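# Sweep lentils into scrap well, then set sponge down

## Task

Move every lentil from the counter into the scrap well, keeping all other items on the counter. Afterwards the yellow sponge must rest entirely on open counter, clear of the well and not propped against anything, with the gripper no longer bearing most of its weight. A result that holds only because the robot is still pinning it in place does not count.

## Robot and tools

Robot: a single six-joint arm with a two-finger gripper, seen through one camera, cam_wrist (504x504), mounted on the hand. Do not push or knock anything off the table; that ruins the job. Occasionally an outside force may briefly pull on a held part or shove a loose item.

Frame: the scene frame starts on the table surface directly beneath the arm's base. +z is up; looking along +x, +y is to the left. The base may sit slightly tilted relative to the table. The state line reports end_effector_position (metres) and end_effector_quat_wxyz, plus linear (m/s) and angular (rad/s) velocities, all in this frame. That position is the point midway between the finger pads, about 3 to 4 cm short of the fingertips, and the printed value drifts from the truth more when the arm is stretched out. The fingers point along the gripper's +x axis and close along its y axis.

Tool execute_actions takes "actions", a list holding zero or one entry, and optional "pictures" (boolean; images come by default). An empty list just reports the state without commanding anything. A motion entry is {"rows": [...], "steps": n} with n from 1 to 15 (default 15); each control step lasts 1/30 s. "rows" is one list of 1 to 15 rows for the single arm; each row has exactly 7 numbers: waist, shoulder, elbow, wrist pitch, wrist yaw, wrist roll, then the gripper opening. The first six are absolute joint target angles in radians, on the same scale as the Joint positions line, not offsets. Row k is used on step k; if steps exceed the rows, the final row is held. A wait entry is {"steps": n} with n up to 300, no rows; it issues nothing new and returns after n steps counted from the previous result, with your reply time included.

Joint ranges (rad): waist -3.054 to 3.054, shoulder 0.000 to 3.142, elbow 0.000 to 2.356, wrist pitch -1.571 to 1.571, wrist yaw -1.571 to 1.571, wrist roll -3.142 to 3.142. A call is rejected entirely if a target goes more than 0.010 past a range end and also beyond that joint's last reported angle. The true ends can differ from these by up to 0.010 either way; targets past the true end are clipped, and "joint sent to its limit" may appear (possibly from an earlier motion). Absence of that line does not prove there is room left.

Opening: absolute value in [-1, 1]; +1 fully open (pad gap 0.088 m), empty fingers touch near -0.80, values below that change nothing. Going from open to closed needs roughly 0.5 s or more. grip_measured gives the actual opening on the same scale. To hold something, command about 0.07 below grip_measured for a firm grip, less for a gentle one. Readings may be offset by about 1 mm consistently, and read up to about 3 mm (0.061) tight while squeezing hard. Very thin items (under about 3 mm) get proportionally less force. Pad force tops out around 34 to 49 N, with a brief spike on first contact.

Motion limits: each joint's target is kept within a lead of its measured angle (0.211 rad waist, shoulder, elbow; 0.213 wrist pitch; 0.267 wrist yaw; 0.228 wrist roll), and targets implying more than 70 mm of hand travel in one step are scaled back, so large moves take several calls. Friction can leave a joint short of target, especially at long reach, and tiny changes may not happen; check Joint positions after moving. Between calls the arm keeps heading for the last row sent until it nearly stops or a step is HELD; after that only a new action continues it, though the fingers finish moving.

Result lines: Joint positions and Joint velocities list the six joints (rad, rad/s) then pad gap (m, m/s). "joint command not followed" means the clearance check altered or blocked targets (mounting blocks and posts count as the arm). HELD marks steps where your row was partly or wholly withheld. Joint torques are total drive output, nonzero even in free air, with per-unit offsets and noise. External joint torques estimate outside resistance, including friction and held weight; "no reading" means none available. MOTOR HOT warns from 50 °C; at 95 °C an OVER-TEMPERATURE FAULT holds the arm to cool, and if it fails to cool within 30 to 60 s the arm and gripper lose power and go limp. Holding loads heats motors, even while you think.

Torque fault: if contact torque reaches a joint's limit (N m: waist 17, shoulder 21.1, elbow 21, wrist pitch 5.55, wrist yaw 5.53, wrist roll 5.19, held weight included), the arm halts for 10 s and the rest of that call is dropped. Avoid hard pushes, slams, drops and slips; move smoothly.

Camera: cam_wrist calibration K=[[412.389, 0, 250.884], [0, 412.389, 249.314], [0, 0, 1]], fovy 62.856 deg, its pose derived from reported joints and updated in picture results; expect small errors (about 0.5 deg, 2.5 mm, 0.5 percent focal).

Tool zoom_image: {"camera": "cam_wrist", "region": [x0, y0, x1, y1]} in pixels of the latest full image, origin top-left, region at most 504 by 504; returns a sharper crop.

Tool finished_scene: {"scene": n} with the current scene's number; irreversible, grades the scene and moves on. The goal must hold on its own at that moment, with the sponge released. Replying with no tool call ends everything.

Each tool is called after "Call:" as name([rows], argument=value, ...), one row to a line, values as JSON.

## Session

Call:
execute_actions(actions=[])

Scene clock: 0.00 s of 4539.00 s.
end_effector_position=(+0.2386, +0.2542, +0.2411) grip_measured=+0.827 end_effector_quat_wxyz=(+0.700, +0.440, +0.420, -0.374) end_effector_velocity=(-0.003, -0.004, -0.001) end_effector_angular_velocity=(-0.017, +0.020, +0.005)
Joint positions: [ 0.923  1.826  1.693 -1.379  0.382  2.209  0.08 ]
Joint velocities: [-0.002 -0.002 -0.002 -0.022 -0.007 -0.007 -0.   ]
Joint torques (N m, as the arm reports them, + toward a larger angle): no reading
External joint torques (N m, as the arm's controller estimates them; a push from outside toward a larger angle lowers the number): no reading
Motor temperatures (°C, as the motors report them): [35 38 37 32 32 34]
Heat: hottest shoulder 38 °C (+0.0 °C/min).
camera_calibration (this result's frames):
cam_wrist: T_world_to_cam=[[-0.920558, -0.288726, -0.263079, 0.357334], [-0.317899, 0.945146, 0.0750972, -0.151513], [0.226965, 0.152764, -0.961847, 0.215671], [0, 0, 0, 1]] pos_world=[0.231831, 0.213427, 0.312828]

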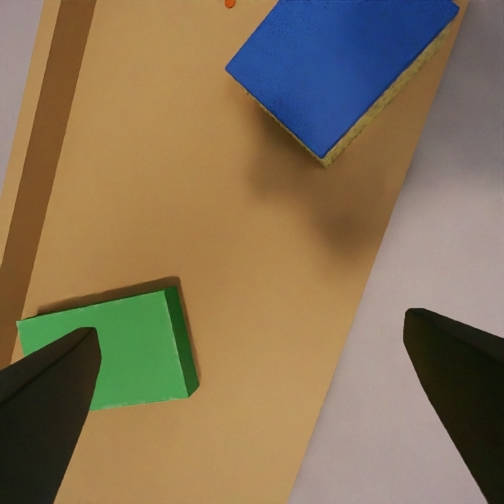

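Call:
execute_actions([
  {"rows":[[0.4,1.6,1.65,-1.4,0,0,1]]},
], pictures=false)

Call:
execute_actions([
  {"steps":30},
])

Call:
execute_actions([
  {"rows":[[-0.1,1.6,1.65,-1.4,0,0,1]]},
])

Call:
execute_actions([
  {"rows":[[-0.6,1.6,1.65,-1.4,0,0,1]]},
])

Scene clock: 4.00 s of 4539.00 s.
end_effector_position=(+0.2797, +0.1340, +0.2917) grip_measured=+0.987 end_effector_quat_wxyz=(+0.726, +0.304, +0.592, -0.175) end_effector_velocity=(-0.006, +0.000, -0.004) end_effector_angular_velocity=(-0.504, -0.189, +2.061)
Joint positions: [ 0.402  1.597  1.656 -1.399  0.005  1.144  0.087]
Joint velocities: [-0.002  0.002 -0.007 -0.022 -0.022 -2.132  0.   ]
Joint torques (N m, as the arm reports them, + toward a larger angle): [-0.13 -5.72  4.85  0.49 -0.05 -0.08]
External joint torques (N m, as the arm's controller estimates them; a push from outside toward a larger angle lowers the number): [ 0.   -0.05 -0.86 -0.25 -0.11 -0.07]
Motor temperatures (°C, as the motors report them): [35 40 38 32 32 34]
Heat: hottest shoulder 40 °C (+0.0 °C/min).
Steps of this call (steps 1 to 90: nothing new was sent; then 0.50 s passed at rest; steps 91 to 105: all 15 steps of this action). Readings (joint positions):
91: [0.901 1.794 1.684 -1.371 0.301 2.145]
92: [0.856 1.763 1.666 -1.382 0.209 2.073]
94: [0.728 1.686 1.654 -1.397 0.100 1.931]
98: [0.466 1.595 1.662 -1.395 0.034 1.645]
105: the state above

Scene clock: 5.00 s of 4539.00 s.
end_effector_position=(+0.2796, +0.1342, +0.2917) grip_measured=+0.987 end_effector_quat_wxyz=(+0.775, -0.136, +0.592, +0.173) end_effector_velocity=(-0.002, -0.001, -0.000) end_effector_angular_velocity=(+0.002, +0.009, +0.007)
Joint positions: [ 0.402  1.597  1.656 -1.399  0.003  0.003  0.087]
Joint velocities: [-0.002 -0.002 -0.002 -0.007 -0.007 -0.007 -0.   ]
Joint torques (N m, as the arm reports them, + toward a larger angle): [-0.25 -5.79  4.8   0.53 -0.08 -0.06]
External joint torques (N m, as the arm's controller estimates them; a push from outside toward a larger angle lowers the number): [-0.22 -0.04 -1.01 -0.24 -0.08 -0.06]
Motor temperatures (°C, as the motors report them): [35 40 38 32 32 34]
Heat: hottest shoulder 40 °C (+24.0 °C/min).
Steps of this call (steps 1 to 30: the robot went on to your last target). Readings (joint positions):
1: [0.402 1.597 1.656 -1.399 0.005 1.072]
2: [0.402 1.597 1.656 -1.399 0.005 1.001]
4: [0.402 1.597 1.656 -1.399 0.004 0.857]
8: [0.402 1.597 1.656 -1.399 0.004 0.571]
30: the state above
camera_calibration (this result's frames):
cam_wrist: T_world_to_cam=[[0.382809, -0.922757, 0.0444536, 0.00471652], [-0.922408, -0.379112, 0.0737418, 0.318341], [-0.0511929, -0.0692334, -0.996286, 0.390918], [0, 0, 0, 1]] pos_world=[0.311846, 0.152103, 0.365781]

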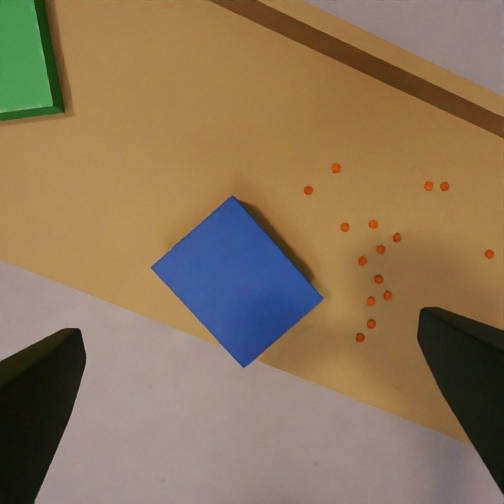

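Scene clock: 5.50 s of 4539.00 s.
end_effector_position=(+0.3105, -0.0203, +0.2901) grip_measured=+0.988 end_effector_quat_wxyz=(+0.793, +0.021, +0.609, -0.018) end_effector_velocity=(-0.001, +0.002, -0.002) end_effector_angular_velocity=(+0.006, +0.012, +0.012)
Joint positions: [-0.099  1.598  1.656 -1.399  0.003 -0.     0.087]
Joint velocities: [ 0.002  0.002 -0.002 -0.007 -0.007 -0.007  0.   ]
Joint torques (N m, as the arm reports them, + toward a larger angle): [-0.04 -6.03  4.69  0.52 -0.11  0.04]
External joint torques (N m, as the arm's controller estimates them; a push from outside toward a larger angle lowers the number): [-0.07 -0.38 -1.04 -0.25 -0.09  0.04]
Motor temperatures (°C, as the motors report them): [35 40 38 32 32 34]
Heat: hottest shoulder 40 °C (+21.8 °C/min).
Steps of this call (steps 1 to 15: all 15 steps of this action). Readings (joint positions):
1: [0.377 1.597 1.656 -1.399 -0.013 -0.000]
2: [0.326 1.597 1.656 -1.399 -0.013 -0.001]
4: [0.195 1.597 1.656 -1.399 -0.005 -0.001]
8: [-0.049 1.598 1.656 -1.399 0.005 -0.000]
15: the state above
camera_calibration (this result's frames):
cam_wrist: T_world_to_cam=[[-0.104336, -0.99411, 0.0293201, 0.00452342], [-0.99115, 0.106367, 0.0794148, 0.317897], [-0.0820657, -0.0207749, -0.99641, 0.390905], [0, 0, 0, 1]] pos_world=[0.347636, -0.0211961, 0.364124]

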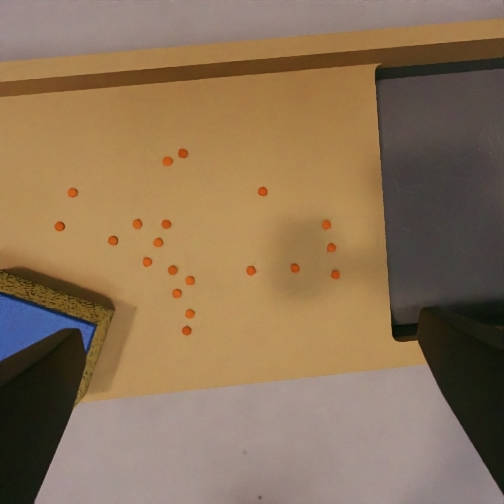

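Scene clock: 6.00 s of 4539.00 s.
end_effector_position=(+0.2633, -0.1707, +0.2866) grip_measured=+0.988 end_effector_quat_wxyz=(+0.761, +0.177, +0.588, -0.209) end_effector_velocity=(+0.001, -0.002, +0.002) end_effector_angular_velocity=(-0.002, -0.013, +0.001)
Joint positions: [-0.6    1.599  1.656 -1.399  0.003 -0.     0.087]
Joint velocities: [-0.007 -0.002  0.002  0.007 -0.007 -0.007 -0.   ]
Joint torques (N m, as the arm reports them, + toward a larger angle): [ 0.11 -6.29  4.77  0.49 -0.1   0.04]
External joint torques (N m, as the arm's controller estimates them; a push from outside toward a larger angle lowers the number): [ 0.02 -0.39 -1.09 -0.28 -0.07  0.03]
Motor temperatures (°C, as the motors report them): [35 40 38 32 32 34]
Heat: hottest shoulder 40 °C (+20.0 °C/min).
Steps of this call (steps 1 to 15: all 15 steps of this action). Readings (joint positions):
1: [-0.123 1.598 1.656 -1.399 -0.013 -0.002]
2: [-0.174 1.598 1.656 -1.399 -0.013 -0.002]
4: [-0.305 1.599 1.656 -1.399 -0.005 -0.002]
8: [-0.549 1.599 1.656 -1.399 0.005 -0.001]
15: the state above
camera_calibration (this result's frames):
cam_wrist: T_world_to_cam=[[-0.567976, -0.822864, 0.0172823, 0.00500423], [-0.81867, 0.566995, 0.0910837, 0.31722], [-0.0847484, 0.0375849, -0.995693, 0.39087], [0, 0, 0, 1]] pos_world=[0.295666, -0.190435, 0.360206]

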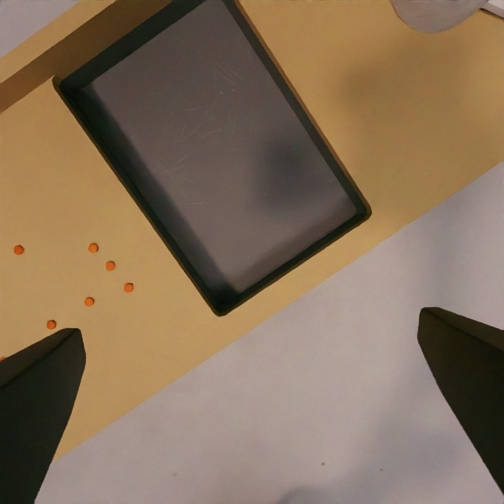

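Call:
execute_actions([
  {"rows":[[-0.55,1.6,1.63,-1.4,0,-0.04,1],[-0.48,1.61,1.61,-1.39,0,-0.09,1],[-0.40,1.62,1.59,-1.38,0,-0.14,1],[-0.32,1.63,1.57,-1.37,0,-0.19,1],[-0.24,1.64,1.55,-1.36,0,-0.24,1],[-0.16,1.65,1.53,-1.35,0,-0.29,1],[-0.08,1.66,1.51,-1.34,0,-0.34,1],[0,1.67,1.49,-1.33,0,-0.39,1],[0.08,1.68,1.47,-1.32,0,-0.44,1],[0.16,1.69,1.45,-1.30,0,-0.49,1],[0.24,1.70,1.43,-1.28,0,-0.54,1],[0.31,1.72,1.41,-1.26,0,-0.59,1],[0.36,1.73,1.39,-1.24,0,-0.63,1],[0.39,1.74,1.37,-1.22,0,-0.66,1],[0.404,1.752,1.35,-1.204,0,-0.68,1]]},
], pictures=false)

Call:
execute_actions([
  {"steps":15},
])

Scene clock: 27.23 s of 4539.00 s.
end_effector_position=(+0.3000, +0.0768, +0.1898) grip_measured=+0.989 end_effector_quat_wxyz=(+0.660, -0.294, +0.627, +0.289) end_effector_velocity=(-0.164, +0.563, -0.245) end_effector_angular_velocity=(-0.208, +0.399, +2.877)
Joint positions: [ 0.208  1.721  1.407 -1.243  0.003 -0.597  0.087]
Joint velocities: [ 1.858  0.339 -0.584  0.476 -0.007 -1.018  0.   ]
Joint torques (N m, as the arm reports them, + toward a larger angle): [ 0.57 -6.28  4.27  0.16 -0.12 -0.11]
External joint torques (N m, as the arm's controller estimates them; a push from outside toward a larger angle lowers the number): [ 0.47  0.88 -1.12  0.04 -0.08 -0.08]
Motor temperatures (°C, as the motors report them): [35 42 40 33 32 34]
Heat: hottest shoulder 42 °C (+8.8 °C/min).
Steps of this call (steps 1 to 15: the robot went on to your last target; steps 16 to 90: nothing new was sent; then 17.73 s passed at rest; steps 91 to 105: all 15 steps of this action). Readings (joint positions):
91: [-0.595 1.599 1.653 -1.399 0.003 -0.010]
92: [-0.576 1.599 1.645 -1.398 0.005 -0.033]
94: [-0.485 1.602 1.618 -1.385 0.007 -0.103]
98: [-0.231 1.641 1.546 -1.350 0.004 -0.280]
105: the state above

Scene clock: 27.73 s of 4539.00 s.
end_effector_position=(+0.2755, +0.1339, +0.1684) grip_measured=+0.989 end_effector_quat_wxyz=(+0.599, -0.378, +0.596, +0.378) end_effector_velocity=(-0.003, -0.001, -0.001) end_effector_angular_velocity=(+0.001, +0.014, +0.005)
Joint positions: [ 0.404  1.75   1.356 -1.206 -0.003 -0.678  0.087]
Joint velocities: [-0.002 -0.002 -0.007 -0.007 -0.007 -0.007 -0.   ]
Joint torques (N m, as the arm reports them, + toward a larger angle): [-0.1  -6.72  4.6   0.32  0.12 -0.08]
External joint torques (N m, as the arm's controller estimates them; a push from outside toward a larger angle lowers the number): [-0.09  0.   -1.01  0.01  0.16 -0.08]
Motor temperatures (°C, as the motors report them): [35 42 40 33 32 34]
Heat: hottest shoulder 42 °C (+8.7 °C/min).
Steps of this call (steps 1 to 15: the robot went on to your last target). Readings (joint positions):
1: [0.271 1.731 1.390 -1.230 0.003 -0.623]
2: [0.325 1.740 1.377 -1.223 -0.001 -0.641]
4: [0.393 1.750 1.361 -1.216 -0.005 -0.662]
8: [0.407 1.750 1.357 -1.207 -0.004 -0.674]
15: the state above
camera_calibration (this result's frames):
cam_wrist: T_world_to_cam=[[0.88484, -0.46286, 0.0530867, -0.189864], [-0.453168, -0.828615, 0.328687, 0.211523], [-0.108147, -0.314892, -0.942946, 0.30754], [0, 0, 0, 1]] pos_world=[0.297114, 0.184232, 0.230548]

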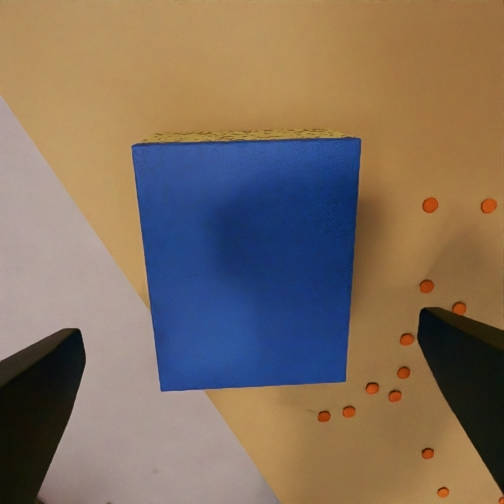

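Call:
execute_actions([
  {"rows":[[0.404,1.755,1.335,-1.185,0,-0.705,1],[0.404,1.759,1.318,-1.164,0,-0.705,1],[0.404,1.763,1.30,-1.142,0,-0.705,1],[0.404,1.768,1.282,-1.12,0,-0.705,1],[0.404,1.773,1.264,-1.097,0,-0.705,1],[0.404,1.779,1.246,-1.073,0,-0.705,1],[0.404,1.785,1.228,-1.049,0,-0.705,1],[0.404,1.791,1.21,-1.025,0,-0.705,1],[0.404,1.798,1.192,-1.0,0,-0.705,1],[0.404,1.804,1.178,-0.982,0,-0.705,1],[0.404,1.810,1.166,-0.970,0,-0.705,1]]},
], pictures=false)

Call:
execute_actions([
  {"steps":6},
])

Scene clock: 33.70 s of 4539.00 s.
end_effector_position=(+0.2732, +0.1327, +0.1082) grip_measured=+0.989 end_effector_quat_wxyz=(+0.590, -0.385, +0.596, +0.386) end_effector_velocity=(-0.003, -0.004, -0.024) end_effector_angular_velocity=(-0.007, -0.001, +0.020)
Joint positions: [ 0.404  1.805  1.175 -0.983 -0.003 -0.702  0.087]
Joint velocities: [-0.002  0.017 -0.081  0.095  0.007 -0.022  0.   ]
Joint torques (N m, as the arm reports them, + toward a larger angle): [-0.1  -6.62  4.84  0.39  0.12 -0.07]
External joint torques (N m, as the arm's controller estimates them; a push from outside toward a larger angle lowers the number): [-0.04  0.88 -1.01  0.    0.16 -0.07]
Motor temperatures (°C, as the motors report them): [35 42 40 33 32 34]
Heat: hottest shoulder 42 °C (+7.1 °C/min).
Steps of this call (steps 1 to 15: the robot went on to your last target; steps 16 to 90: nothing new was sent; then 2.47 s passed at rest; steps 91 to 105: all 15 steps of this action). Readings (joint positions):
91: [0.404 1.750 1.353 -1.200 -0.003 -0.685]
92: [0.404 1.750 1.347 -1.189 -0.003 -0.691]
94: [0.404 1.751 1.324 -1.157 -0.003 -0.697]
98: [0.404 1.768 1.257 -1.075 -0.003 -0.701]
105: the state above

Scene clock: 33.90 s of 4539.00 s.
end_effector_position=(+0.2745, +0.1333, +0.1076) grip_measured=+0.989 end_effector_quat_wxyz=(+0.592, -0.385, +0.594, +0.386) end_effector_velocity=(-0.002, -0.001, +0.000) end_effector_angular_velocity=(+0.004, +0.010, +0.034)
Joint positions: [ 0.404  1.805  1.173 -0.973 -0.003 -0.702  0.087]
Joint velocities: [-0.002 -0.002 -0.002 -0.007 -0.007 -0.037 -0.   ]
Joint torques (N m, as the arm reports them, + toward a larger angle): [-0.1  -6.36  4.29  0.34  0.12 -0.07]
External joint torques (N m, as the arm's controller estimates them; a push from outside toward a larger angle lowers the number): [-0.07  0.5  -1.11  0.    0.16 -0.07]
Motor temperatures (°C, as the motors report them): [35 42 40 33 32 34]
Heat: hottest shoulder 42 °C (+7.1 °C/min).
Steps of this call (steps 1 to 6: the robot went on to your last target). Readings (joint positions):
1: [0.404 1.805 1.173 -0.979 -0.003 -0.702]
2: [0.404 1.805 1.173 -0.977 -0.003 -0.702]
4: [0.404 1.805 1.173 -0.973 -0.003 -0.702]
6: the state above
camera_calibration (this result's frames):
cam_wrist: T_world_to_cam=[[0.8963, -0.44066, 0.0496496, -0.191754], [-0.43081, -0.838742, 0.333038, 0.225221], [-0.105113, -0.319891, -0.941605, 0.249586], [0, 0, 0, 1]] pos_world=[0.295131, 0.184244, 0.169525]

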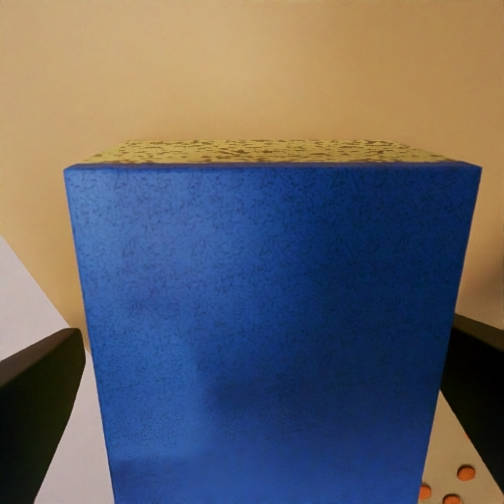

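Call:
execute_actions([
  {"rows":[[0.404,1.810,1.166,-0.970,0,-0.705,0.36]]},
], pictures=false)

Call:
execute_actions([
  {"rows":[[0.404,1.80,1.19,-1.0,0,-0.705,0.36],[0.404,1.79,1.21,-1.025,0,-0.705,0.36],[0.404,1.78,1.235,-1.06,0,-0.705,0.36],[0.404,1.775,1.26,-1.09,0,-0.68,0.36],[0.404,1.775,1.285,-1.115,0,-0.63,0.36],[0.404,1.79,1.32,-1.135,0,-0.56,0.36],[0.40,1.81,1.355,-1.15,0,-0.49,0.36],[0.40,1.835,1.39,-1.16,0,-0.42,0.36],[0.395,1.86,1.425,-1.17,0,-0.35,0.36],[0.39,1.89,1.46,-1.175,0,-0.28,0.36],[0.385,1.92,1.50,-1.185,0,-0.21,0.36],[0.38,1.95,1.54,-1.195,0,-0.14,0.36],[0.38,1.98,1.58,-1.205,0,-0.07,0.36],[0.375,2.01,1.62,-1.215,0,0,0.36],[0.37,2.04,1.66,-1.225,0,0.07,0.36]]},
], pictures=false)

Call:
execute_actions([
  {"rows":[[0.366,2.065,1.69,-1.23,0,0.14,0.36],[0.366,2.085,1.71,-1.23,0,0.21,0.36],[0.366,2.10,1.725,-1.23,0,0.28,0.36],[0.366,2.11,1.735,-1.23,0,0.35,0.36],[0.366,2.12,1.73,-1.216,0,0.41,0.36]]},
])

Scene clock: 48.80 s of 4539.00 s.
end_effector_position=(+0.2747, +0.1334, +0.1076) grip_measured=+0.365 end_effector_quat_wxyz=(+0.593, -0.385, +0.593, +0.386) end_effector_velocity=(-0.003, -0.003, -0.001) end_effector_angular_velocity=(-0.012, +0.008, +0.005)
Joint positions: [ 0.404  1.805  1.173 -0.972 -0.003 -0.703  0.057]
Joint velocities: [-0.002 -0.002 -0.007 -0.007  0.007 -0.007 -0.001]
Joint torques (N m, as the arm reports them, + toward a larger angle): [-0.09 -6.5   4.3   0.31  0.12 -0.08]
External joint torques (N m, as the arm's controller estimates them; a push from outside toward a larger angle lowers the number): [-0.07  0.42 -1.1  -0.01  0.16 -0.08]
Motor temperatures (°C, as the motors report them): [35 43 40 33 32 34]
Heat: hottest shoulder 43 °C (+6.1 °C/min).
Steps of this call (steps 1 to 30: the robot went on to your last target; steps 31 to 90: nothing new was sent; then 11.40 s passed at rest; steps 91 to 105: all 15 steps of this action). Readings (joint positions):
91: [0.404 1.805 1.173 -0.972 -0.003 -0.702]
92: [0.404 1.805 1.173 -0.972 -0.003 -0.703]
94: [0.404 1.805 1.173 -0.972 -0.003 -0.703]
98: [0.404 1.805 1.173 -0.972 -0.003 -0.703]
105: the state above

Scene clock: 49.30 s of 4539.00 s.
end_effector_position=(+0.3294, +0.1513, +0.1550) grip_measured=+0.363 end_effector_quat_wxyz=(+0.688, -0.177, +0.680, +0.179) end_effector_velocity=(+0.207, +0.046, -0.040) end_effector_angular_velocity=(-0.023, +0.135, -2.168)
Joint positions: [ 0.383  1.963  1.571 -1.2   -0.003 -0.081  0.057]
Joint velocities: [-0.125  0.93   1.116 -0.315 -0.007  2.044 -0.   ]
Joint torques (N m, as the arm reports them, + toward a larger angle): [-0.47 -7.32  5.9   0.04  0.13  0.09]
External joint torques (N m, as the arm's controller estimates them; a push from outside toward a larger angle lowers the number): [-0.36  0.87  0.4  -0.27  0.14  0.09]
Motor temperatures (°C, as the motors report them): [35 43 40 33 32 34]
Heat: hottest shoulder 43 °C (+6.1 °C/min).
Steps of this call (steps 1 to 15: all 15 steps of this action). Readings (joint positions):
1: [0.404 1.805 1.174 -0.976 -0.003 -0.703]
2: [0.404 1.805 1.180 -0.992 -0.003 -0.703]
4: [0.404 1.803 1.205 -1.039 -0.003 -0.699]
8: [0.404 1.804 1.310 -1.123 -0.003 -0.540]
15: the state above

Scene clock: 49.80 s of 4539.00 s.
end_effector_position=(+0.3611, +0.1587, +0.1395) grip_measured=+0.363 end_effector_quat_wxyz=(+0.706, -0.003, +0.708, +0.003) end_effector_velocity=(+0.003, +0.002, +0.006) end_effector_angular_velocity=(+0.014, -0.013, -0.039)
Joint positions: [ 0.367  2.11   1.721 -1.218 -0.003  0.405  0.057]
Joint velocities: [-0.002 -0.002  0.022 -0.007 -0.007  0.037 -0.   ]
Joint torques (N m, as the arm reports them, + toward a larger angle): [-0.14 -8.13  5.84  0.36  0.16  0.05]
External joint torques (N m, as the arm's controller estimates them; a push from outside toward a larger angle lowers the number): [-0.13  1.11  0.25  0.06  0.15  0.05]
Motor temperatures (°C, as the motors report them): [35 44 40 33 32 34]
Heat: hottest shoulder 44 °C (+7.2 °C/min).
Steps of this call (steps 1 to 15: all 15 steps of this action). Readings (joint positions):
1: [0.379 1.993 1.607 -1.208 -0.003 -0.011]
2: [0.375 2.021 1.638 -1.213 -0.003 0.058]
4: [0.370 2.064 1.685 -1.219 -0.003 0.197]
8: [0.367 2.104 1.713 -1.219 -0.003 0.363]
15: the state above
camera_calibration (this result's frames):
cam_wrist: T_world_to_cam=[[-0.0303797, -0.998234, 0.0510405, 0.163172], [-0.940987, 0.0457833, 0.335332, 0.316798], [-0.337077, -0.0378411, -0.940716, 0.335711], [0, 0, 0, 1]] pos_world=[0.41622, 0.161083, 0.201248]

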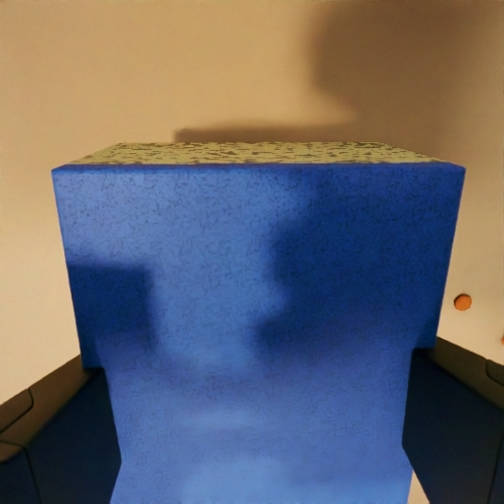

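Call:
execute_actions([
  {"rows":[[0.366,2.123,1.72,-1.203,0,0.41,0.36],[0.366,2.126,1.71,-1.19,0,0.41,0.36],[0.366,2.129,1.70,-1.177,0,0.41,0.36],[0.366,2.132,1.69,-1.164,0,0.41,0.36],[0.366,2.135,1.68,-1.151,0,0.41,0.36],[0.366,2.139,1.67,-1.137,0,0.41,0.36],[0.366,2.143,1.66,-1.123,0,0.41,0.36],[0.366,2.147,1.65,-1.109,0,0.41,0.36],[0.366,2.151,1.641,-1.097,0,0.41,0.36],[0.366,2.155,1.633,-1.087,0,0.41,0.36]]},
])

Scene clock: 55.53 s of 4539.00 s.
end_effector_position=(+0.3658, +0.1608, +0.1058) grip_measured=+0.363 end_effector_quat_wxyz=(+0.709, -0.000, +0.706, +0.003) end_effector_velocity=(+0.002, +0.006, +0.000) end_effector_angular_velocity=(+0.029, -0.011, +0.010)
Joint positions: [ 0.367  2.147  1.642 -1.094 -0.003  0.408  0.057]
Joint velocities: [ 0.002 -0.002 -0.002  0.022 -0.022 -0.007 -0.   ]
Joint torques (N m, as the arm reports them, + toward a larger angle): [-0.17 -8.34  4.25  0.38  0.16  0.1 ]
External joint torques (N m, as the arm's controller estimates them; a push from outside toward a larger angle lowers the number): [-0.29  1.28 -1.33  0.02  0.16  0.1 ]
Motor temperatures (°C, as the motors report them): [35 45 41 33 32 34]
Heat: hottest shoulder 45 °C (+7.6 °C/min).
Steps of this call (steps 1 to 15: the robot went on to your last target; steps 16 to 90: nothing new was sent; then 2.23 s passed at rest; steps 91 to 105: all 15 steps of this action). Readings (joint positions):
91: [0.367 2.110 1.722 -1.216 -0.003 0.408]
92: [0.367 2.111 1.722 -1.209 -0.003 0.408]
94: [0.367 2.113 1.715 -1.187 -0.003 0.408]
98: [0.367 2.124 1.681 -1.139 -0.003 0.408]
105: the state above
camera_calibration (this result's frames):
cam_wrist: T_world_to_cam=[[-0.0337947, -0.998303, 0.0474328, 0.168697], [-0.943393, 0.0475323, 0.328252, 0.333803], [-0.32995, -0.0336546, -0.943398, 0.30265], [0, 0, 0, 1]] pos_world=[0.420468, 0.16273, 0.167946]

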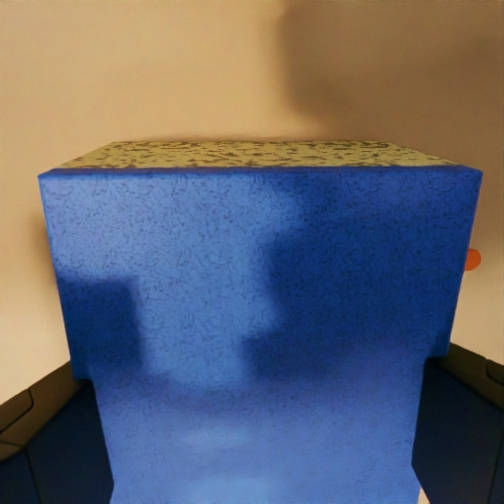

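Call:
execute_actions([
  {"rows":[[0.356,2.146,1.626,-1.086,0,0.40,0.36],[0.341,2.136,1.612,-1.082,0,0.385,0.36],[0.326,2.127,1.599,-1.078,0,0.37,0.36],[0.311,2.118,1.586,-1.074,0,0.355,0.36],[0.296,2.110,1.574,-1.070,0,0.34,0.36],[0.281,2.102,1.562,-1.066,0,0.325,0.36],[0.266,2.095,1.551,-1.062,0,0.31,0.36],[0.251,2.088,1.541,-1.059,0,0.295,0.36],[0.236,2.082,1.531,-1.055,0,0.28,0.36],[0.221,2.076,1.522,-1.052,0,0.265,0.36],[0.206,2.070,1.514,-1.050,0,0.25,0.36],[0.191,2.065,1.506,-1.047,0,0.235,0.36],[0.176,2.060,1.499,-1.045,0,0.22,0.36],[0.161,2.055,1.492,-1.043,0,0.205,0.36],[0.146,2.051,1.486,-1.041,0,0.19,0.36]]},
], pictures=false)

Call:
execute_actions([
  {"rows":[[0.13,2.047,1.480,-1.039,0,0.174,0.36],[0.114,2.044,1.475,-1.037,0,0.158,0.36],[0.098,2.041,1.470,-1.035,0,0.142,0.36],[0.082,2.038,1.466,-1.034,0,0.126,0.36],[0.066,2.035,1.462,-1.033,0,0.11,0.36],[0.05,2.033,1.459,-1.032,0,0.094,0.36],[0.034,2.031,1.457,-1.032,0,0.078,0.36],[0.018,2.030,1.455,-1.031,0,0.062,0.36],[0.002,2.029,1.454,-1.031,0,0.046,0.36],[-0.014,2.029,1.453,-1.030,0,0.03,0.36],[-0.03,2.029,1.452,-1.029,0,0.014,0.36],[-0.046,2.030,1.452,-1.028,0,-0.002,0.36],[-0.062,2.031,1.452,-1.027,0,-0.018,0.36],[-0.078,2.032,1.453,-1.027,0,-0.034,0.36],[-0.094,2.034,1.454,-1.026,0,-0.05,0.36]]},
], pictures=false)

Call:
execute_actions([
  {"rows":[[-0.11,2.036,1.456,-1.026,0,-0.066,0.36],[-0.126,2.038,1.458,-1.026,0,-0.082,0.36],[-0.142,2.040,1.461,-1.027,0,-0.098,0.36],[-0.158,2.043,1.465,-1.028,0,-0.114,0.36],[-0.174,2.046,1.469,-1.029,0,-0.13,0.36],[-0.19,2.049,1.474,-1.031,0,-0.146,0.36],[-0.206,2.052,1.479,-1.033,0,-0.162,0.36],[-0.222,2.056,1.485,-1.035,0,-0.178,0.36],[-0.238,2.060,1.491,-1.037,0,-0.194,0.36],[-0.254,2.064,1.498,-1.040,0,-0.21,0.36],[-0.27,2.069,1.505,-1.042,0,-0.226,0.36],[-0.286,2.074,1.513,-1.045,0,-0.242,0.36],[-0.302,2.079,1.521,-1.048,0,-0.258,0.36],[-0.318,2.085,1.530,-1.051,0,-0.274,0.36],[-0.332,2.090,1.538,-1.054,0,-0.288,0.36]]},
], pictures=false)

Call:
execute_actions([
  {"rows":[[-0.344,2.095,1.546,-1.057,0,-0.30,0.36],[-0.354,2.099,1.552,-1.059,0,-0.31,0.36]],"steps":10},
])

Scene clock: 70.47 s of 4539.00 s.
end_effector_position=(+0.3672, +0.0855, +0.1034) grip_measured=+0.363 end_effector_quat_wxyz=(+0.706, +0.001, +0.708, +0.004) end_effector_velocity=(-0.010, -0.171, -0.001) end_effector_angular_velocity=(+0.013, +0.039, +0.010)
Joint positions: [ 0.182  2.068  1.512 -1.048 -0.003  0.224  0.057]
Joint velocities: [-0.437 -0.149 -0.222  0.037 -0.007 -0.447  0.   ]
Joint torques (N m, as the arm reports them, + toward a larger angle): [-0.48 -9.66  4.1   0.4   0.14 -0.07]
External joint torques (N m, as the arm's controller estimates them; a push from outside toward a larger angle lowers the number): [-0.58 -0.75 -1.36  0.07  0.15 -0.07]
Motor temperatures (°C, as the motors report them): [35 47 40 33 32 34]
Heat: hottest shoulder 47 °C (+7.1 °C/min).
Steps of this call (steps 1 to 15: the robot went on to your last target; steps 16 to 90: nothing new was sent; then 11.43 s passed at rest; steps 91 to 105: all 15 steps of this action). Readings (joint positions):
91: [0.367 2.147 1.641 -1.089 -0.003 0.407]
92: [0.364 2.146 1.636 -1.086 -0.003 0.402]
94: [0.352 2.138 1.620 -1.080 -0.003 0.381]
98: [0.295 2.110 1.575 -1.068 -0.003 0.328]
105: the state above

Scene clock: 70.97 s of 4539.00 s.
end_effector_position=(+0.3688, -0.0028, +0.1023) grip_measured=+0.363 end_effector_quat_wxyz=(+0.707, +0.003, +0.707, +0.008) end_effector_velocity=(+0.003, -0.173, -0.002) end_effector_angular_velocity=(+0.022, -0.024, +0.005)
Joint positions: [-0.053  2.036  1.464 -1.03  -0.003 -0.013  0.057]
Joint velocities: [-0.471 -0.002 -0.002  0.022 -0.007 -0.476 -0.   ]
Joint torques (N m, as the arm reports them, + toward a larger angle): [-0.45 -8.98  4.15  0.31  0.13 -0.07]
External joint torques (N m, as the arm's controller estimates them; a push from outside toward a larger angle lowers the number): [-0.56 -0.29 -1.35 -0.03  0.15 -0.07]
Motor temperatures (°C, as the motors report them): [35 48 40 33 32 34]
Heat: hottest shoulder 48 °C (+8.0 °C/min).
Steps of this call (steps 1 to 15: all 15 steps of this action). Readings (joint positions):
1: [0.168 2.063 1.505 -1.046 -0.003 0.209]
2: [0.153 2.059 1.499 -1.044 -0.003 0.194]
4: [0.123 2.051 1.488 -1.040 -0.003 0.162]
8: [0.059 2.041 1.472 -1.035 -0.003 0.099]
15: the state above

Scene clock: 71.47 s of 4539.00 s.
end_effector_position=(+0.3673, -0.0933, +0.1031) grip_measured=+0.363 end_effector_quat_wxyz=(+0.710, +0.006, +0.704, +0.009) end_effector_velocity=(-0.004, -0.183, -0.003) end_effector_angular_velocity=(+0.004, +0.000, -0.005)
Joint positions: [-0.293  2.065  1.516 -1.046 -0.003 -0.253  0.057]
Joint velocities: [-0.466  0.154  0.232 -0.081  0.007 -0.462 -0.   ]
Joint torques (N m, as the arm reports them, + toward a larger angle): [-0.34 -7.39  5.49  0.09  0.11 -0.09]
External joint torques (N m, as the arm's controller estimates them; a push from outside toward a larger angle lowers the number): [-0.64  1.53  0.01 -0.24  0.16 -0.08]
Motor temperatures (°C, as the motors report them): [35 48 40 33 32 34]
Heat: hottest shoulder 48 °C (+8.1 °C/min).
Steps of this call (steps 1 to 15: all 15 steps of this action). Readings (joint positions):
1: [-0.069 2.036 1.464 -1.029 -0.003 -0.029]
2: [-0.085 2.036 1.464 -1.029 -0.003 -0.045]
4: [-0.117 2.036 1.464 -1.029 -0.003 -0.077]
8: [-0.180 2.037 1.470 -1.030 -0.003 -0.141]
15: the state above

Scene clock: 71.80 s of 4539.00 s.
end_effector_position=(+0.3660, -0.1168, +0.1030) grip_measured=+0.363 end_effector_quat_wxyz=(+0.710, +0.008, +0.704, +0.008) end_effector_velocity=(-0.003, +0.004, -0.000) end_effector_angular_velocity=(+0.027, +0.014, +0.020)
Joint positions: [-0.353  2.084  1.546 -1.057 -0.003 -0.306  0.057]
Joint velocities: [-0.002  0.002  0.002 -0.022 -0.022 -0.022 -0.   ]
Joint torques (N m, as the arm reports them, + toward a larger angle): [ 0.15 -7.34  5.47  0.03  0.12 -0.06]
External joint torques (N m, as the arm's controller estimates them; a push from outside toward a larger angle lowers the number): [-0.05  1.73 -0.03 -0.29  0.17 -0.06]
Motor temperatures (°C, as the motors report them): [35 48 40 33 32 34]
Heat: hottest shoulder 48 °C (+8.0 °C/min).
Steps of this call (steps 1 to 10: all 10 steps of this action). Readings (joint positions):
1: [-0.308 2.070 1.524 -1.049 -0.003 -0.267]
2: [-0.323 2.075 1.531 -1.052 -0.003 -0.280]
4: [-0.344 2.081 1.541 -1.054 -0.003 -0.295]
8: [-0.353 2.083 1.546 -1.057 -0.003 -0.305]
10: the state above
camera_calibration (this result's frames):
cam_wrist: T_world_to_cam=[[-0.0397611, -0.998798, 0.0286604, -0.104164], [-0.944536, 0.0469279, 0.325039, 0.348774], [-0.325993, -0.0141469, -0.945266, 0.291818], [0, 0, 0, 1]] pos_world=[0.420419, -0.116278, 0.165466]

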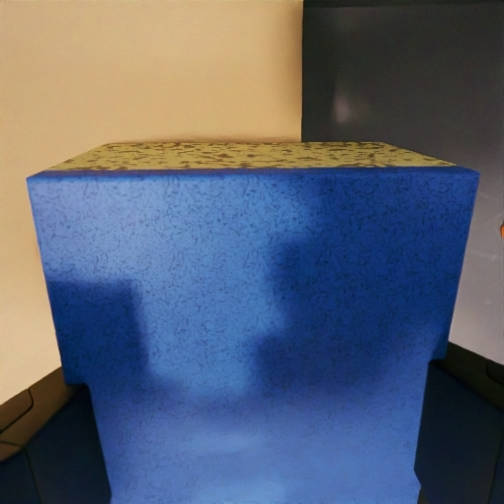

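Lift to the viewing pose.

Call:
execute_actions([
  {"rows":[[-0.354,2.075,1.58,-1.11,0,-0.31,0.36],[-0.354,2.055,1.61,-1.16,0,-0.31,0.36],[-0.354,2.025,1.63,-1.21,0,-0.31,0.36],[-0.35,1.98,1.63,-1.255,0,-0.29,0.36],[-0.32,1.92,1.61,-1.295,0,-0.26,0.36],[-0.29,1.86,1.59,-1.33,0,-0.23,0.36],[-0.26,1.80,1.57,-1.36,0,-0.20,0.36],[-0.22,1.74,1.54,-1.39,0,-0.17,0.36],[-0.18,1.68,1.51,-1.41,0,-0.14,0.36],[-0.14,1.62,1.48,-1.43,0,-0.11,0.36],[-0.11,1.56,1.45,-1.44,0,-0.08,0.36],[-0.08,1.50,1.43,-1.45,0,-0.05,0.36],[-0.05,1.45,1.41,-1.46,0,-0.02,0.36],[-0.03,1.4,1.4,-1.47,0,0,0.36]]},
], pictures=false)

Call:
execute_actions([
  {"steps":12},
])

Scene clock: 77.83 s of 4539.00 s.
end_effector_position=(+0.2537, -0.0049, +0.2586) grip_measured=+0.363 end_effector_quat_wxyz=(+0.745, -0.007, +0.667, +0.016) end_effector_velocity=(-0.268, +0.162, +0.236) end_effector_angular_velocity=(+0.037, -0.735, +0.092)
Joint positions: [-0.056  1.479  1.439 -1.453 -0.002 -0.043  0.057]
Joint velocities: [ 0.618 -1.404 -0.339 -0.33  -0.007  0.52  -0.   ]
Joint torques (N m, as the arm reports them, + toward a larger angle): [-1.55 -2.92  4.07  0.75  0.12  0.14]
External joint torques (N m, as the arm's controller estimates them; a push from outside toward a larger angle lowers the number): [-0.18 -0.74 -0.68 -0.26 -0.08  0.07]
Motor temperatures (°C, as the motors report them): [35 48 41 33 32 34]
Heat: hottest shoulder 48 °C (+7.0 °C/min).
Steps of this call (steps 1 to 15: the robot went on to your last target; steps 16 to 90: nothing new was sent; then 2.53 s passed at rest; steps 91 to 105: all 15 steps of this action). Readings (joint positions):
91: [-0.353 2.084 1.554 -1.072 -0.003 -0.308]
92: [-0.353 2.084 1.566 -1.099 -0.003 -0.308]
94: [-0.353 2.065 1.591 -1.168 -0.003 -0.305]
98: [-0.307 1.899 1.578 -1.305 0.001 -0.230]
105: the state above

Scene clock: 78.23 s of 4539.00 s.
end_effector_position=(+0.2371, +0.0008, +0.2676) grip_measured=+0.363 end_effector_quat_wxyz=(+0.755, +0.000, +0.656, +0.010) end_effector_velocity=(-0.002, +0.002, -0.000) end_effector_angular_velocity=(+0.006, +0.007, +0.011)
Joint positions: [-0.033  1.4    1.407 -1.468 -0.003 -0.003  0.057]
Joint velocities: [ 0.002 -0.002 -0.002 -0.007 -0.007 -0.007 -0.   ]
Joint torques (N m, as the arm reports them, + toward a larger angle): [ 0.53 -4.62  4.83  0.28  0.11  0.12]
External joint torques (N m, as the arm's controller estimates them; a push from outside toward a larger angle lowers the number): [ 0.46 -0.41 -0.86 -0.29  0.13  0.12]
Motor temperatures (°C, as the motors report them): [35 48 41 33 32 34]
Heat: hottest shoulder 48 °C (+7.1 °C/min).
Steps of this call (steps 1 to 12: the robot went on to your last target). Readings (joint positions):
1: [-0.042 1.442 1.431 -1.460 -0.003 -0.030]
2: [-0.036 1.417 1.428 -1.462 -0.003 -0.021]
4: [-0.035 1.398 1.423 -1.464 -0.003 -0.011]
8: [-0.035 1.400 1.407 -1.467 -0.003 -0.004]
12: the state above
camera_calibration (this result's frames):
cam_wrist: T_world_to_cam=[[-0.0299653, -0.999056, 0.0314552, 0.000341617], [-0.97966, 0.0356012, 0.197479, 0.210446], [-0.198412, -0.0248979, -0.979802, 0.385961], [0, 0, 0, 1]] pos_world=[0.282755, 0.00245879, 0.336596]

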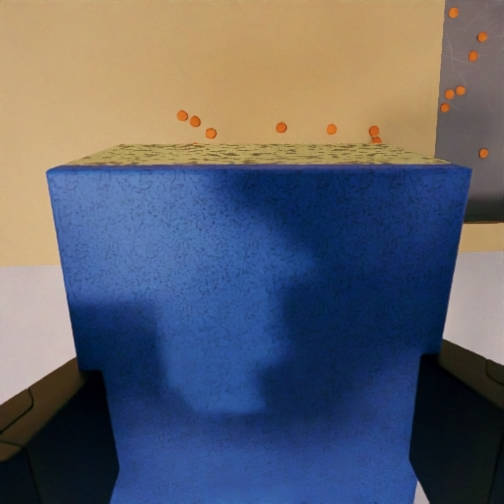

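Call:
execute_actions([
  {"rows":[[0,1.43,1.39,-1.45,0,0.03,0.36],[0.03,1.46,1.385,-1.43,0,0.06,0.36],[0.06,1.49,1.38,-1.41,0,0.09,0.36],[0.10,1.52,1.37,-1.39,0,0.13,0.36],[0.14,1.55,1.36,-1.37,0,0.17,0.36],[0.18,1.58,1.355,-1.35,0,0.21,0.36],[0.22,1.61,1.35,-1.32,0,0.25,0.36],[0.25,1.64,1.34,-1.29,0,0.29,0.36],[0.28,1.67,1.33,-1.26,0,0.32,0.36],[0.30,1.70,1.32,-1.225,0,0.345,0.36],[0.316,1.73,1.31,-1.19,0,0.36,0.36],[0.316,1.755,1.30,-1.155,0,0.36,0.36],[0.316,1.775,1.29,-1.12,0,0.36,0.36],[0.316,1.79,1.28,-1.095,0,0.36,0.36],[0.316,1.80,1.275,-1.08,0,0.36,0.36]]},
], pictures=false)

Call:
execute_actions([
  {"rows":[[0.316,1.80,1.275,-1.08,0,0.36,0.36],[0.316,1.80,1.275,-1.08,0,0.36,0.36],[0.316,1.804,1.267,-1.069,0,0.36,0.36],[0.316,1.808,1.259,-1.057,0,0.36,0.36],[0.316,1.812,1.251,-1.045,0,0.36,0.36],[0.316,1.817,1.243,-1.032,0,0.36,0.36],[0.316,1.822,1.234,-1.018,0,0.36,0.36],[0.316,1.827,1.225,-1.004,0,0.36,0.36],[0.316,1.832,1.216,-0.99,0,0.36,0.36],[0.316,1.838,1.206,-0.975,0,0.36,0.36],[0.316,1.844,1.196,-0.961,0,0.36,0.36]]},
], pictures=false)

Call:
execute_actions([
  {"steps":8},
])

Scene clock: 92.60 s of 4539.00 s.
end_effector_position=(+0.2876, +0.1077, +0.1516) grip_measured=+0.363 end_effector_quat_wxyz=(+0.710, -0.004, +0.705, +0.006) end_effector_velocity=(+0.053, +0.045, -0.238) end_effector_angular_velocity=(-0.069, +0.201, -0.083)
Joint positions: [ 0.313  1.759  1.299 -1.136 -0.     0.345  0.057]
Joint velocities: [ 0.071  0.584 -0.281  0.652 -0.007  0.154 -0.   ]
Joint torques (N m, as the arm reports them, + toward a larger angle): [-0.27 -7.28  4.75  0.25  0.06  0.07]
External joint torques (N m, as the arm's controller estimates them; a push from outside toward a larger angle lowers the number): [ 0.22  0.6  -1.19  0.01 -0.03  0.05]
Motor temperatures (°C, as the motors report them): [35 46 41 33 32 34]
Heat: hottest shoulder 46 °C (+4.0 °C/min).
Steps of this call (steps 1 to 30: the robot went on to your last target; steps 31 to 90: nothing new was sent; then 10.87 s passed at rest; steps 91 to 105: all 15 steps of this action). Readings (joint positions):
91: [-0.029 1.404 1.405 -1.467 -0.001 0.007]
92: [-0.017 1.412 1.404 -1.460 -0.000 0.024]
94: [0.028 1.448 1.398 -1.426 0.000 0.070]
98: [0.168 1.569 1.367 -1.344 0.000 0.208]
105: the state above

Scene clock: 93.10 s of 4539.00 s.
end_effector_position=(+0.2935, +0.1104, +0.1056) grip_measured=+0.363 end_effector_quat_wxyz=(+0.707, -0.001, +0.707, +0.001) end_effector_velocity=(-0.001, -0.000, -0.025) end_effector_angular_velocity=(+0.006, +0.005, +0.020)
Joint positions: [ 0.314  1.837  1.204 -0.971 -0.     0.358  0.057]
Joint velocities: [-0.002  0.032 -0.066  0.095 -0.007 -0.022 -0.   ]
Joint torques (N m, as the arm reports them, + toward a larger angle): [ 0.12 -6.86  4.69  0.45  0.05  0.09]
External joint torques (N m, as the arm's controller estimates them; a push from outside toward a larger angle lowers the number): [ 0.07  0.9  -1.18  0.03  0.04  0.1 ]
Motor temperatures (°C, as the motors report them): [35 46 41 33 32 34]
Heat: hottest shoulder 46 °C (+4.0 °C/min).
Steps of this call (steps 1 to 15: all 15 steps of this action). Readings (joint positions):
1: [0.314 1.775 1.291 -1.118 -0.000 0.349]
2: [0.314 1.786 1.286 -1.108 -0.000 0.352]
4: [0.314 1.796 1.275 -1.085 -0.000 0.355]
8: [0.314 1.805 1.252 -1.034 -0.000 0.357]
15: the state above

Scene clock: 93.37 s of 4539.00 s.
end_effector_position=(+0.2946, +0.1108, +0.1052) grip_measured=+0.363 end_effector_quat_wxyz=(+0.709, +0.000, +0.706, +0.002) end_effector_velocity=(+0.002, -0.001, +0.002) end_effector_angular_velocity=(+0.011, -0.009, +0.000)
Joint positions: [ 0.314  1.838  1.203 -0.964 -0.     0.358  0.057]
Joint velocities: [-0.007 -0.007 -0.002  0.007 -0.007 -0.007 -0.   ]
Joint torques (N m, as the arm reports them, + toward a larger angle): [ 0.16 -6.79  4.47  0.38  0.05  0.08]
External joint torques (N m, as the arm's controller estimates them; a push from outside toward a larger angle lowers the number): [ 0.19  0.36 -0.91  0.05  0.03  0.08]
Motor temperatures (°C, as the motors report them): [35 46 41 33 32 34]
Heat: hottest shoulder 46 °C (+4.0 °C/min).
Steps of this call (steps 1 to 8: the robot went on to your last target). Readings (joint positions):
1: [0.314 1.838 1.203 -0.968 -0.000 0.358]
2: [0.314 1.838 1.203 -0.967 -0.000 0.358]
4: [0.314 1.838 1.203 -0.964 -0.000 0.358]
8: the state above
camera_calibration (this result's frames):
cam_wrist: T_world_to_cam=[[-0.0368432, -0.99812, 0.0489729, 0.117118], [-0.943344, 0.0509091, 0.327888, 0.268809], [-0.329765, -0.0341179, -0.943446, 0.276911], [0, 0, 0, 1]] pos_world=[0.34921, 0.11266, 0.167376]

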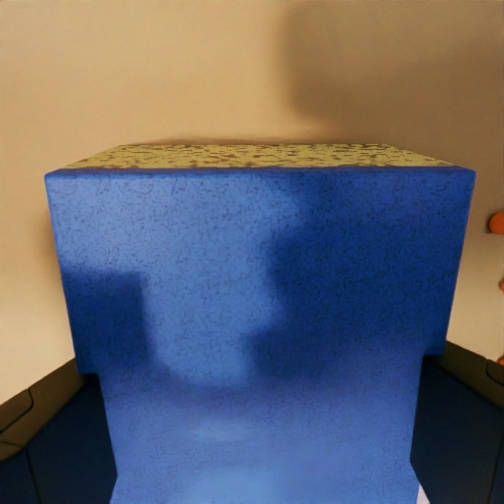

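In contact. Sweep.

Call:
execute_actions([
  {"rows":[[0.306,1.837,1.193,-0.962,0,0.35,0.36],[0.291,1.831,1.185,-0.960,0,0.335,0.36],[0.274,1.825,1.177,-0.958,0,0.318,0.36],[0.256,1.818,1.169,-0.957,0,0.30,0.36],[0.236,1.811,1.161,-0.956,0,0.28,0.36],[0.216,1.805,1.153,-0.954,0,0.26,0.36],[0.196,1.800,1.146,-0.952,0,0.24,0.36],[0.176,1.795,1.140,-0.951,0,0.22,0.36],[0.156,1.790,1.135,-0.951,0,0.20,0.36],[0.136,1.786,1.130,-0.950,0,0.18,0.36],[0.116,1.782,1.125,-0.949,0,0.16,0.36],[0.096,1.779,1.121,-0.948,0,0.14,0.36],[0.076,1.776,1.117,-0.947,0,0.12,0.36],[0.056,1.774,1.114,-0.946,0,0.10,0.36],[0.036,1.773,1.112,-0.945,0,0.08,0.36]]},
], pictures=false)

Call:
execute_actions([
  {"rows":[[0.016,1.772,1.110,-0.944,0,0.06,0.36],[-0.004,1.771,1.109,-0.944,0,0.04,0.36],[-0.024,1.770,1.108,-0.944,0,0.02,0.36],[-0.044,1.770,1.107,-0.943,0,0,0.36],[-0.064,1.771,1.107,-0.943,0,-0.02,0.36],[-0.084,1.773,1.108,-0.943,0,-0.04,0.36],[-0.104,1.775,1.109,-0.942,0,-0.06,0.36],[-0.124,1.777,1.111,-0.942,0,-0.08,0.36],[-0.144,1.779,1.113,-0.942,0,-0.10,0.36],[-0.164,1.782,1.116,-0.942,0,-0.12,0.36],[-0.184,1.785,1.120,-0.943,0,-0.14,0.36],[-0.204,1.788,1.124,-0.944,0,-0.16,0.36],[-0.224,1.791,1.129,-0.945,0,-0.18,0.36],[-0.244,1.795,1.134,-0.946,0,-0.20,0.36],[-0.264,1.800,1.140,-0.947,0,-0.22,0.36]]},
], pictures=false)

Call:
execute_actions([
  {"rows":[[-0.284,1.805,1.147,-0.949,0,-0.24,0.36],[-0.304,1.810,1.154,-0.951,0,-0.26,0.36],[-0.324,1.816,1.162,-0.953,0,-0.28,0.36],[-0.344,1.822,1.170,-0.955,0,-0.30,0.36],[-0.364,1.829,1.179,-0.957,0,-0.32,0.36],[-0.382,1.836,1.188,-0.959,0,-0.338,0.36],[-0.398,1.842,1.196,-0.961,0,-0.354,0.36],[-0.412,1.848,1.203,-0.962,0,-0.368,0.36],[-0.424,1.853,1.210,-0.964,0,-0.38,0.36]]},
])

Scene clock: 108.43 s of 4539.00 s.
end_effector_position=(+0.2952, +0.0378, +0.1027) grip_measured=+0.363 end_effector_quat_wxyz=(+0.706, +0.002, +0.709, +0.004) end_effector_velocity=(-0.001, -0.179, -0.005) end_effector_angular_velocity=(+0.013, +0.008, +0.035)
Joint positions: [ 0.083  1.785  1.129 -0.95  -0.     0.125  0.057]
Joint velocities: [-0.589 -0.076 -0.105  0.022  0.007 -0.623 -0.   ]
Joint torques (N m, as the arm reports them, + toward a larger angle): [-0.49 -7.67  4.03  0.29  0.05 -0.06]
External joint torques (N m, as the arm's controller estimates them; a push from outside toward a larger angle lowers the number): [-0.59 -1.01 -1.28 -0.05  0.05 -0.06]
Motor temperatures (°C, as the motors report them): [35 46 41 33 32 34]
Heat: hottest shoulder 46 °C (+3.0 °C/min).
Steps of this call (steps 1 to 15: the robot went on to your last target; steps 16 to 90: nothing new was sent; then 11.57 s passed at rest; steps 91 to 105: all 15 steps of this action). Readings (joint positions):
91: [0.314 1.838 1.202 -0.963 -0.000 0.358]
92: [0.312 1.838 1.201 -0.963 -0.000 0.352]
94: [0.296 1.835 1.192 -0.960 -0.000 0.329]
98: [0.225 1.815 1.163 -0.956 -0.000 0.262]
105: the state above

Scene clock: 108.93 s of 4539.00 s.
end_effector_position=(+0.2933, -0.0510, +0.1015) grip_measured=+0.363 end_effector_quat_wxyz=(+0.707, +0.004, +0.707, +0.008) end_effector_velocity=(+0.003, -0.179, +0.005) end_effector_angular_velocity=(+0.033, -0.048, +0.009)
Joint positions: [-0.215  1.782  1.124 -0.944 -0.    -0.175  0.057]
Joint velocities: [-0.598  0.076  0.125 -0.007 -0.022 -0.608  0.   ]
Joint torques (N m, as the arm reports them, + toward a larger angle): [-0.53 -5.68  5.71  0.1   0.02 -0.08]
External joint torques (N m, as the arm's controller estimates them; a push from outside toward a larger angle lowers the number): [-0.64  0.96  0.35 -0.24  0.05 -0.08]
Motor temperatures (°C, as the motors report them): [35 46 41 33 32 34]
Heat: hottest shoulder 46 °C (+2.0 °C/min).
Steps of this call (steps 1 to 15: all 15 steps of this action). Readings (joint positions):
1: [0.063 1.783 1.125 -0.949 -0.000 0.105]
2: [0.043 1.782 1.123 -0.948 -0.000 0.085]
4: [0.004 1.779 1.119 -0.947 -0.000 0.045]
8: [-0.076 1.778 1.118 -0.945 -0.000 -0.035]
15: the state above

Scene clock: 109.43 s of 4539.00 s.
end_effector_position=(+0.2934, -0.1165, +0.1016) grip_measured=+0.363 end_effector_quat_wxyz=(+0.709, +0.008, +0.706, +0.008) end_effector_velocity=(+0.002, +0.002, -0.001) end_effector_angular_velocity=(+0.023, -0.003, +0.064)
Joint positions: [-0.421  1.841  1.203 -0.962 -0.    -0.374  0.057]
Joint velocities: [-0.002  0.012  0.012 -0.007 -0.022 -0.066 -0.   ]
Joint torques (N m, as the arm reports them, + toward a larger angle): [-0.06 -5.91  5.62  0.02  0.03 -0.07]
External joint torques (N m, as the arm's controller estimates them; a push from outside toward a larger angle lowers the number): [-0.19  1.23  0.29 -0.3   0.08 -0.07]
Motor temperatures (°C, as the motors report them): [35 46 41 33 32 34]
Heat: hottest shoulder 46 °C (+2.0 °C/min).
Steps of this call (steps 1 to 15: all 15 steps of this action). Readings (joint positions):
1: [-0.235 1.785 1.129 -0.945 -0.000 -0.195]
2: [-0.255 1.789 1.135 -0.946 -0.000 -0.214]
4: [-0.296 1.800 1.149 -0.949 -0.000 -0.255]
8: [-0.372 1.824 1.181 -0.957 -0.000 -0.329]
15: the state above
camera_calibration (this result's frames):
cam_wrist: T_world_to_cam=[[-0.0391492, -0.998833, 0.0282989, -0.106927], [-0.943209, 0.046289, 0.328958, 0.279721], [-0.329884, -0.0138133, -0.94392, 0.267858], [0, 0, 0, 1]] pos_world=[0.348012, -0.11605, 0.163845]

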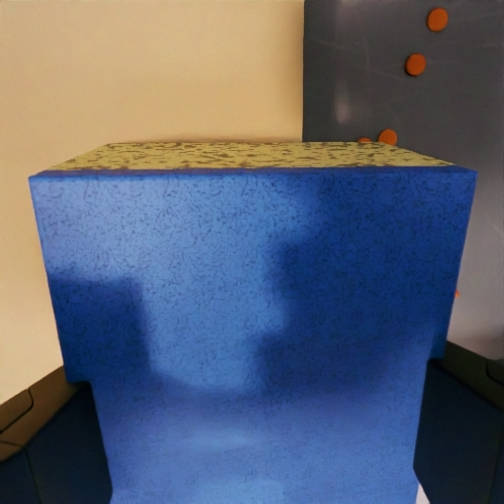

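Call:
execute_actions([
  {"rows":[[-0.424,1.84,1.23,-0.995,0,-0.38,0.36],[-0.424,1.825,1.25,-1.03,0,-0.38,0.36],[-0.424,1.81,1.27,-1.065,0,-0.38,0.36],[-0.424,1.80,1.29,-1.095,0,-0.38,0.36],[-0.40,1.795,1.30,-1.11,0,-0.36,0.36],[-0.36,1.80,1.31,-1.115,0,-0.32,0.36],[-0.31,1.805,1.32,-1.12,0,-0.27,0.36],[-0.255,1.815,1.33,-1.12,0,-0.21,0.36],[-0.20,1.825,1.34,-1.12,0,-0.155,0.36],[-0.145,1.835,1.35,-1.12,0,-0.10,0.36],[-0.09,1.845,1.36,-1.12,0,-0.045,0.36],[-0.035,1.86,1.375,-1.12,0,0.01,0.36],[0.02,1.875,1.39,-1.12,0,0.065,0.36],[0.075,1.89,1.405,-1.12,0,0.12,0.36],[0.125,1.905,1.42,-1.12,0,0.17,0.36]]},
], pictures=false)

Call:
execute_actions([
  {"rows":[[0.17,1.915,1.43,-1.12,0,0.215,0.36],[0.20,1.92,1.436,-1.12,0,0.245,0.36],[0.218,1.925,1.44,-1.12,0,0.262,0.36],[0.218,1.925,1.44,-1.12,0,0.262,0.36],[0.218,1.925,1.44,-1.12,0,0.262,0.36],[0.218,1.929,1.43,-1.107,0,0.262,0.36],[0.218,1.933,1.42,-1.093,0,0.262,0.36],[0.218,1.937,1.41,-1.079,0,0.262,0.36],[0.218,1.942,1.40,-1.064,0,0.262,0.36],[0.218,1.947,1.39,-1.049,0,0.262,0.36],[0.218,1.952,1.38,-1.034,0,0.262,0.36],[0.218,1.957,1.37,-1.02,0,0.262,0.36],[0.218,1.962,1.36,-1.006,0,0.262,0.36]]},
], pictures=false)

Call:
execute_actions([
  {"steps":12},
], pictures=false)

Call:
execute_actions([
  {"rows":[[0.218,1.962,1.36,-1.006,0,0.262,1]],"steps":13},
])

Scene clock: 120.80 s of 4539.00 s.
end_effector_position=(+0.3340, +0.0163, +0.1407) grip_measured=+0.363 end_effector_quat_wxyz=(+0.710, +0.004, +0.704, +0.002) end_effector_velocity=(+0.070, +0.553, -0.030) end_effector_angular_velocity=(-0.031, +0.039, +0.078)
Joint positions: [ 0.007  1.865  1.386 -1.114  0.003  0.056  0.057]
Joint velocities: [ 1.624  0.432  0.408 -0.022 -0.007  1.546 -0.   ]
Joint torques (N m, as the arm reports them, + toward a larger angle): [ 0.05 -6.69  5.44 -0.13 -0.1   0.04]
External joint torques (N m, as the arm's controller estimates them; a push from outside toward a larger angle lowers the number): [ 0.12  0.97  0.28 -0.29 -0.11  0.03]
Motor temperatures (°C, as the motors report them): [35 46 42 32 32 34]
Heat: hottest shoulder 46 °C (+0.0 °C/min).
Steps of this call (steps 1 to 15: the robot went on to your last target; steps 16 to 90: nothing new was sent; then 7.87 s passed at rest; steps 91 to 105: all 15 steps of this action). Readings (joint positions):
91: [-0.421 1.841 1.209 -0.971 -0.000 -0.377]
92: [-0.421 1.841 1.217 -0.989 -0.000 -0.377]
94: [-0.421 1.835 1.243 -1.039 -0.000 -0.377]
98: [-0.364 1.814 1.299 -1.099 0.003 -0.293]
105: the state above

Scene clock: 121.30 s of 4539.00 s.
end_effector_position=(+0.3366, +0.0912, +0.1116) grip_measured=+0.363 end_effector_quat_wxyz=(+0.709, +0.001, +0.705, +0.005) end_effector_velocity=(-0.031, -0.004, -0.091) end_effector_angular_velocity=(-0.030, +0.197, -0.004)
Joint positions: [ 0.218  1.949  1.376 -1.022 -0.003  0.259  0.057]
Joint velocities: [ 0.002  0.144 -0.178  0.125 -0.022  0.007 -0.   ]
Joint torques (N m, as the arm reports them, + toward a larger angle): [ 0.   -8.    4.84  0.41  0.16  0.08]
External joint torques (N m, as the arm's controller estimates them; a push from outside toward a larger angle lowers the number): [-0.11  0.74 -1.03  0.01  0.17  0.08]
Motor temperatures (°C, as the motors report them): [35 46 42 32 32 34]
Heat: hottest shoulder 46 °C (+0.0 °C/min).
Steps of this call (steps 1 to 15: all 15 steps of this action). Readings (joint positions):
1: [0.060 1.879 1.399 -1.114 0.003 0.105]
2: [0.109 1.891 1.409 -1.114 0.001 0.149]
4: [0.186 1.908 1.422 -1.115 -0.002 0.208]
8: [0.225 1.919 1.424 -1.103 -0.003 0.248]
15: the state above

Scene clock: 121.70 s of 4539.00 s.
end_effector_position=(+0.3363, +0.0912, +0.1068) grip_measured=+0.363 end_effector_quat_wxyz=(+0.708, +0.001, +0.706, +0.004) end_effector_velocity=(-0.000, +0.004, +0.000) end_effector_angular_velocity=(+0.009, -0.005, +0.000)
Joint positions: [ 0.218  1.956  1.366 -1.008 -0.003  0.26   0.057]
Joint velocities: [ 0.007 -0.002 -0.002  0.007 -0.007  0.007 -0.   ]
Joint torques (N m, as the arm reports them, + toward a larger angle): [-0.03 -7.23  4.44  0.32  0.15  0.1 ]
External joint torques (N m, as the arm's controller estimates them; a push from outside toward a larger angle lowers the number): [-0.15  0.86 -1.06 -0.04  0.16  0.1 ]
Motor temperatures (°C, as the motors report them): [35 46 42 32 32 34]
Heat: hottest shoulder 46 °C (+0.0 °C/min).
Steps of this call (steps 1 to 12: the robot went on to your last target). Readings (joint positions):
1: [0.218 1.953 1.371 -1.019 -0.003 0.259]
2: [0.218 1.955 1.368 -1.016 -0.003 0.259]
4: [0.218 1.956 1.366 -1.012 -0.003 0.259]
8: [0.218 1.956 1.366 -1.009 -0.003 0.260]
12: the state above

Scene clock: 122.13 s of 4539.00 s.
end_effector_position=(+0.3364, +0.0912, +0.1068) grip_measured=+0.983 end_effector_quat_wxyz=(+0.708, +0.001, +0.706, +0.004) end_effector_velocity=(-0.002, -0.000, +0.000) end_effector_angular_velocity=(+0.005, +0.009, +0.005)
Joint positions: [ 0.218  1.956  1.366 -1.008 -0.003  0.26   0.087]
Joint velocities: [-0.002 -0.002 -0.002 -0.007 -0.007 -0.007  0.003]
Joint torques (N m, as the arm reports them, + toward a larger angle): [-0.03 -7.44  4.2   0.34  0.16  0.08]
External joint torques (N m, as the arm's controller estimates them; a push from outside toward a larger angle lowers the number): [-0.02  0.57 -1.22  0.    0.16  0.08]
Motor temperatures (°C, as the motors report them): [35 46 42 32 32 34]
Heat: hottest shoulder 46 °C (+0.0 °C/min).
Steps of this call (steps 1 to 13: all 13 steps of this action). Readings (joint positions):
1: [0.218 1.956 1.366 -1.008 -0.003 0.260]
2: [0.218 1.956 1.366 -1.008 -0.003 0.260]
4: [0.218 1.956 1.366 -1.008 -0.003 0.260]
8: [0.218 1.956 1.366 -1.008 -0.003 0.260]
13: the state above
camera_calibration (this result's frames):
cam_wrist: T_world_to_cam=[[-0.0344534, -0.998467, 0.0433145, 0.098896], [-0.943173, 0.0468172, 0.328987, 0.308919], [-0.330511, -0.0295183, -0.94334, 0.291388], [0, 0, 0, 1]] pos_world=[0.391079, 0.092883, 0.168964]

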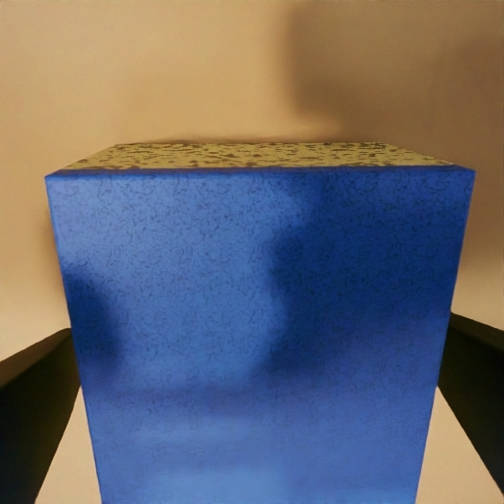

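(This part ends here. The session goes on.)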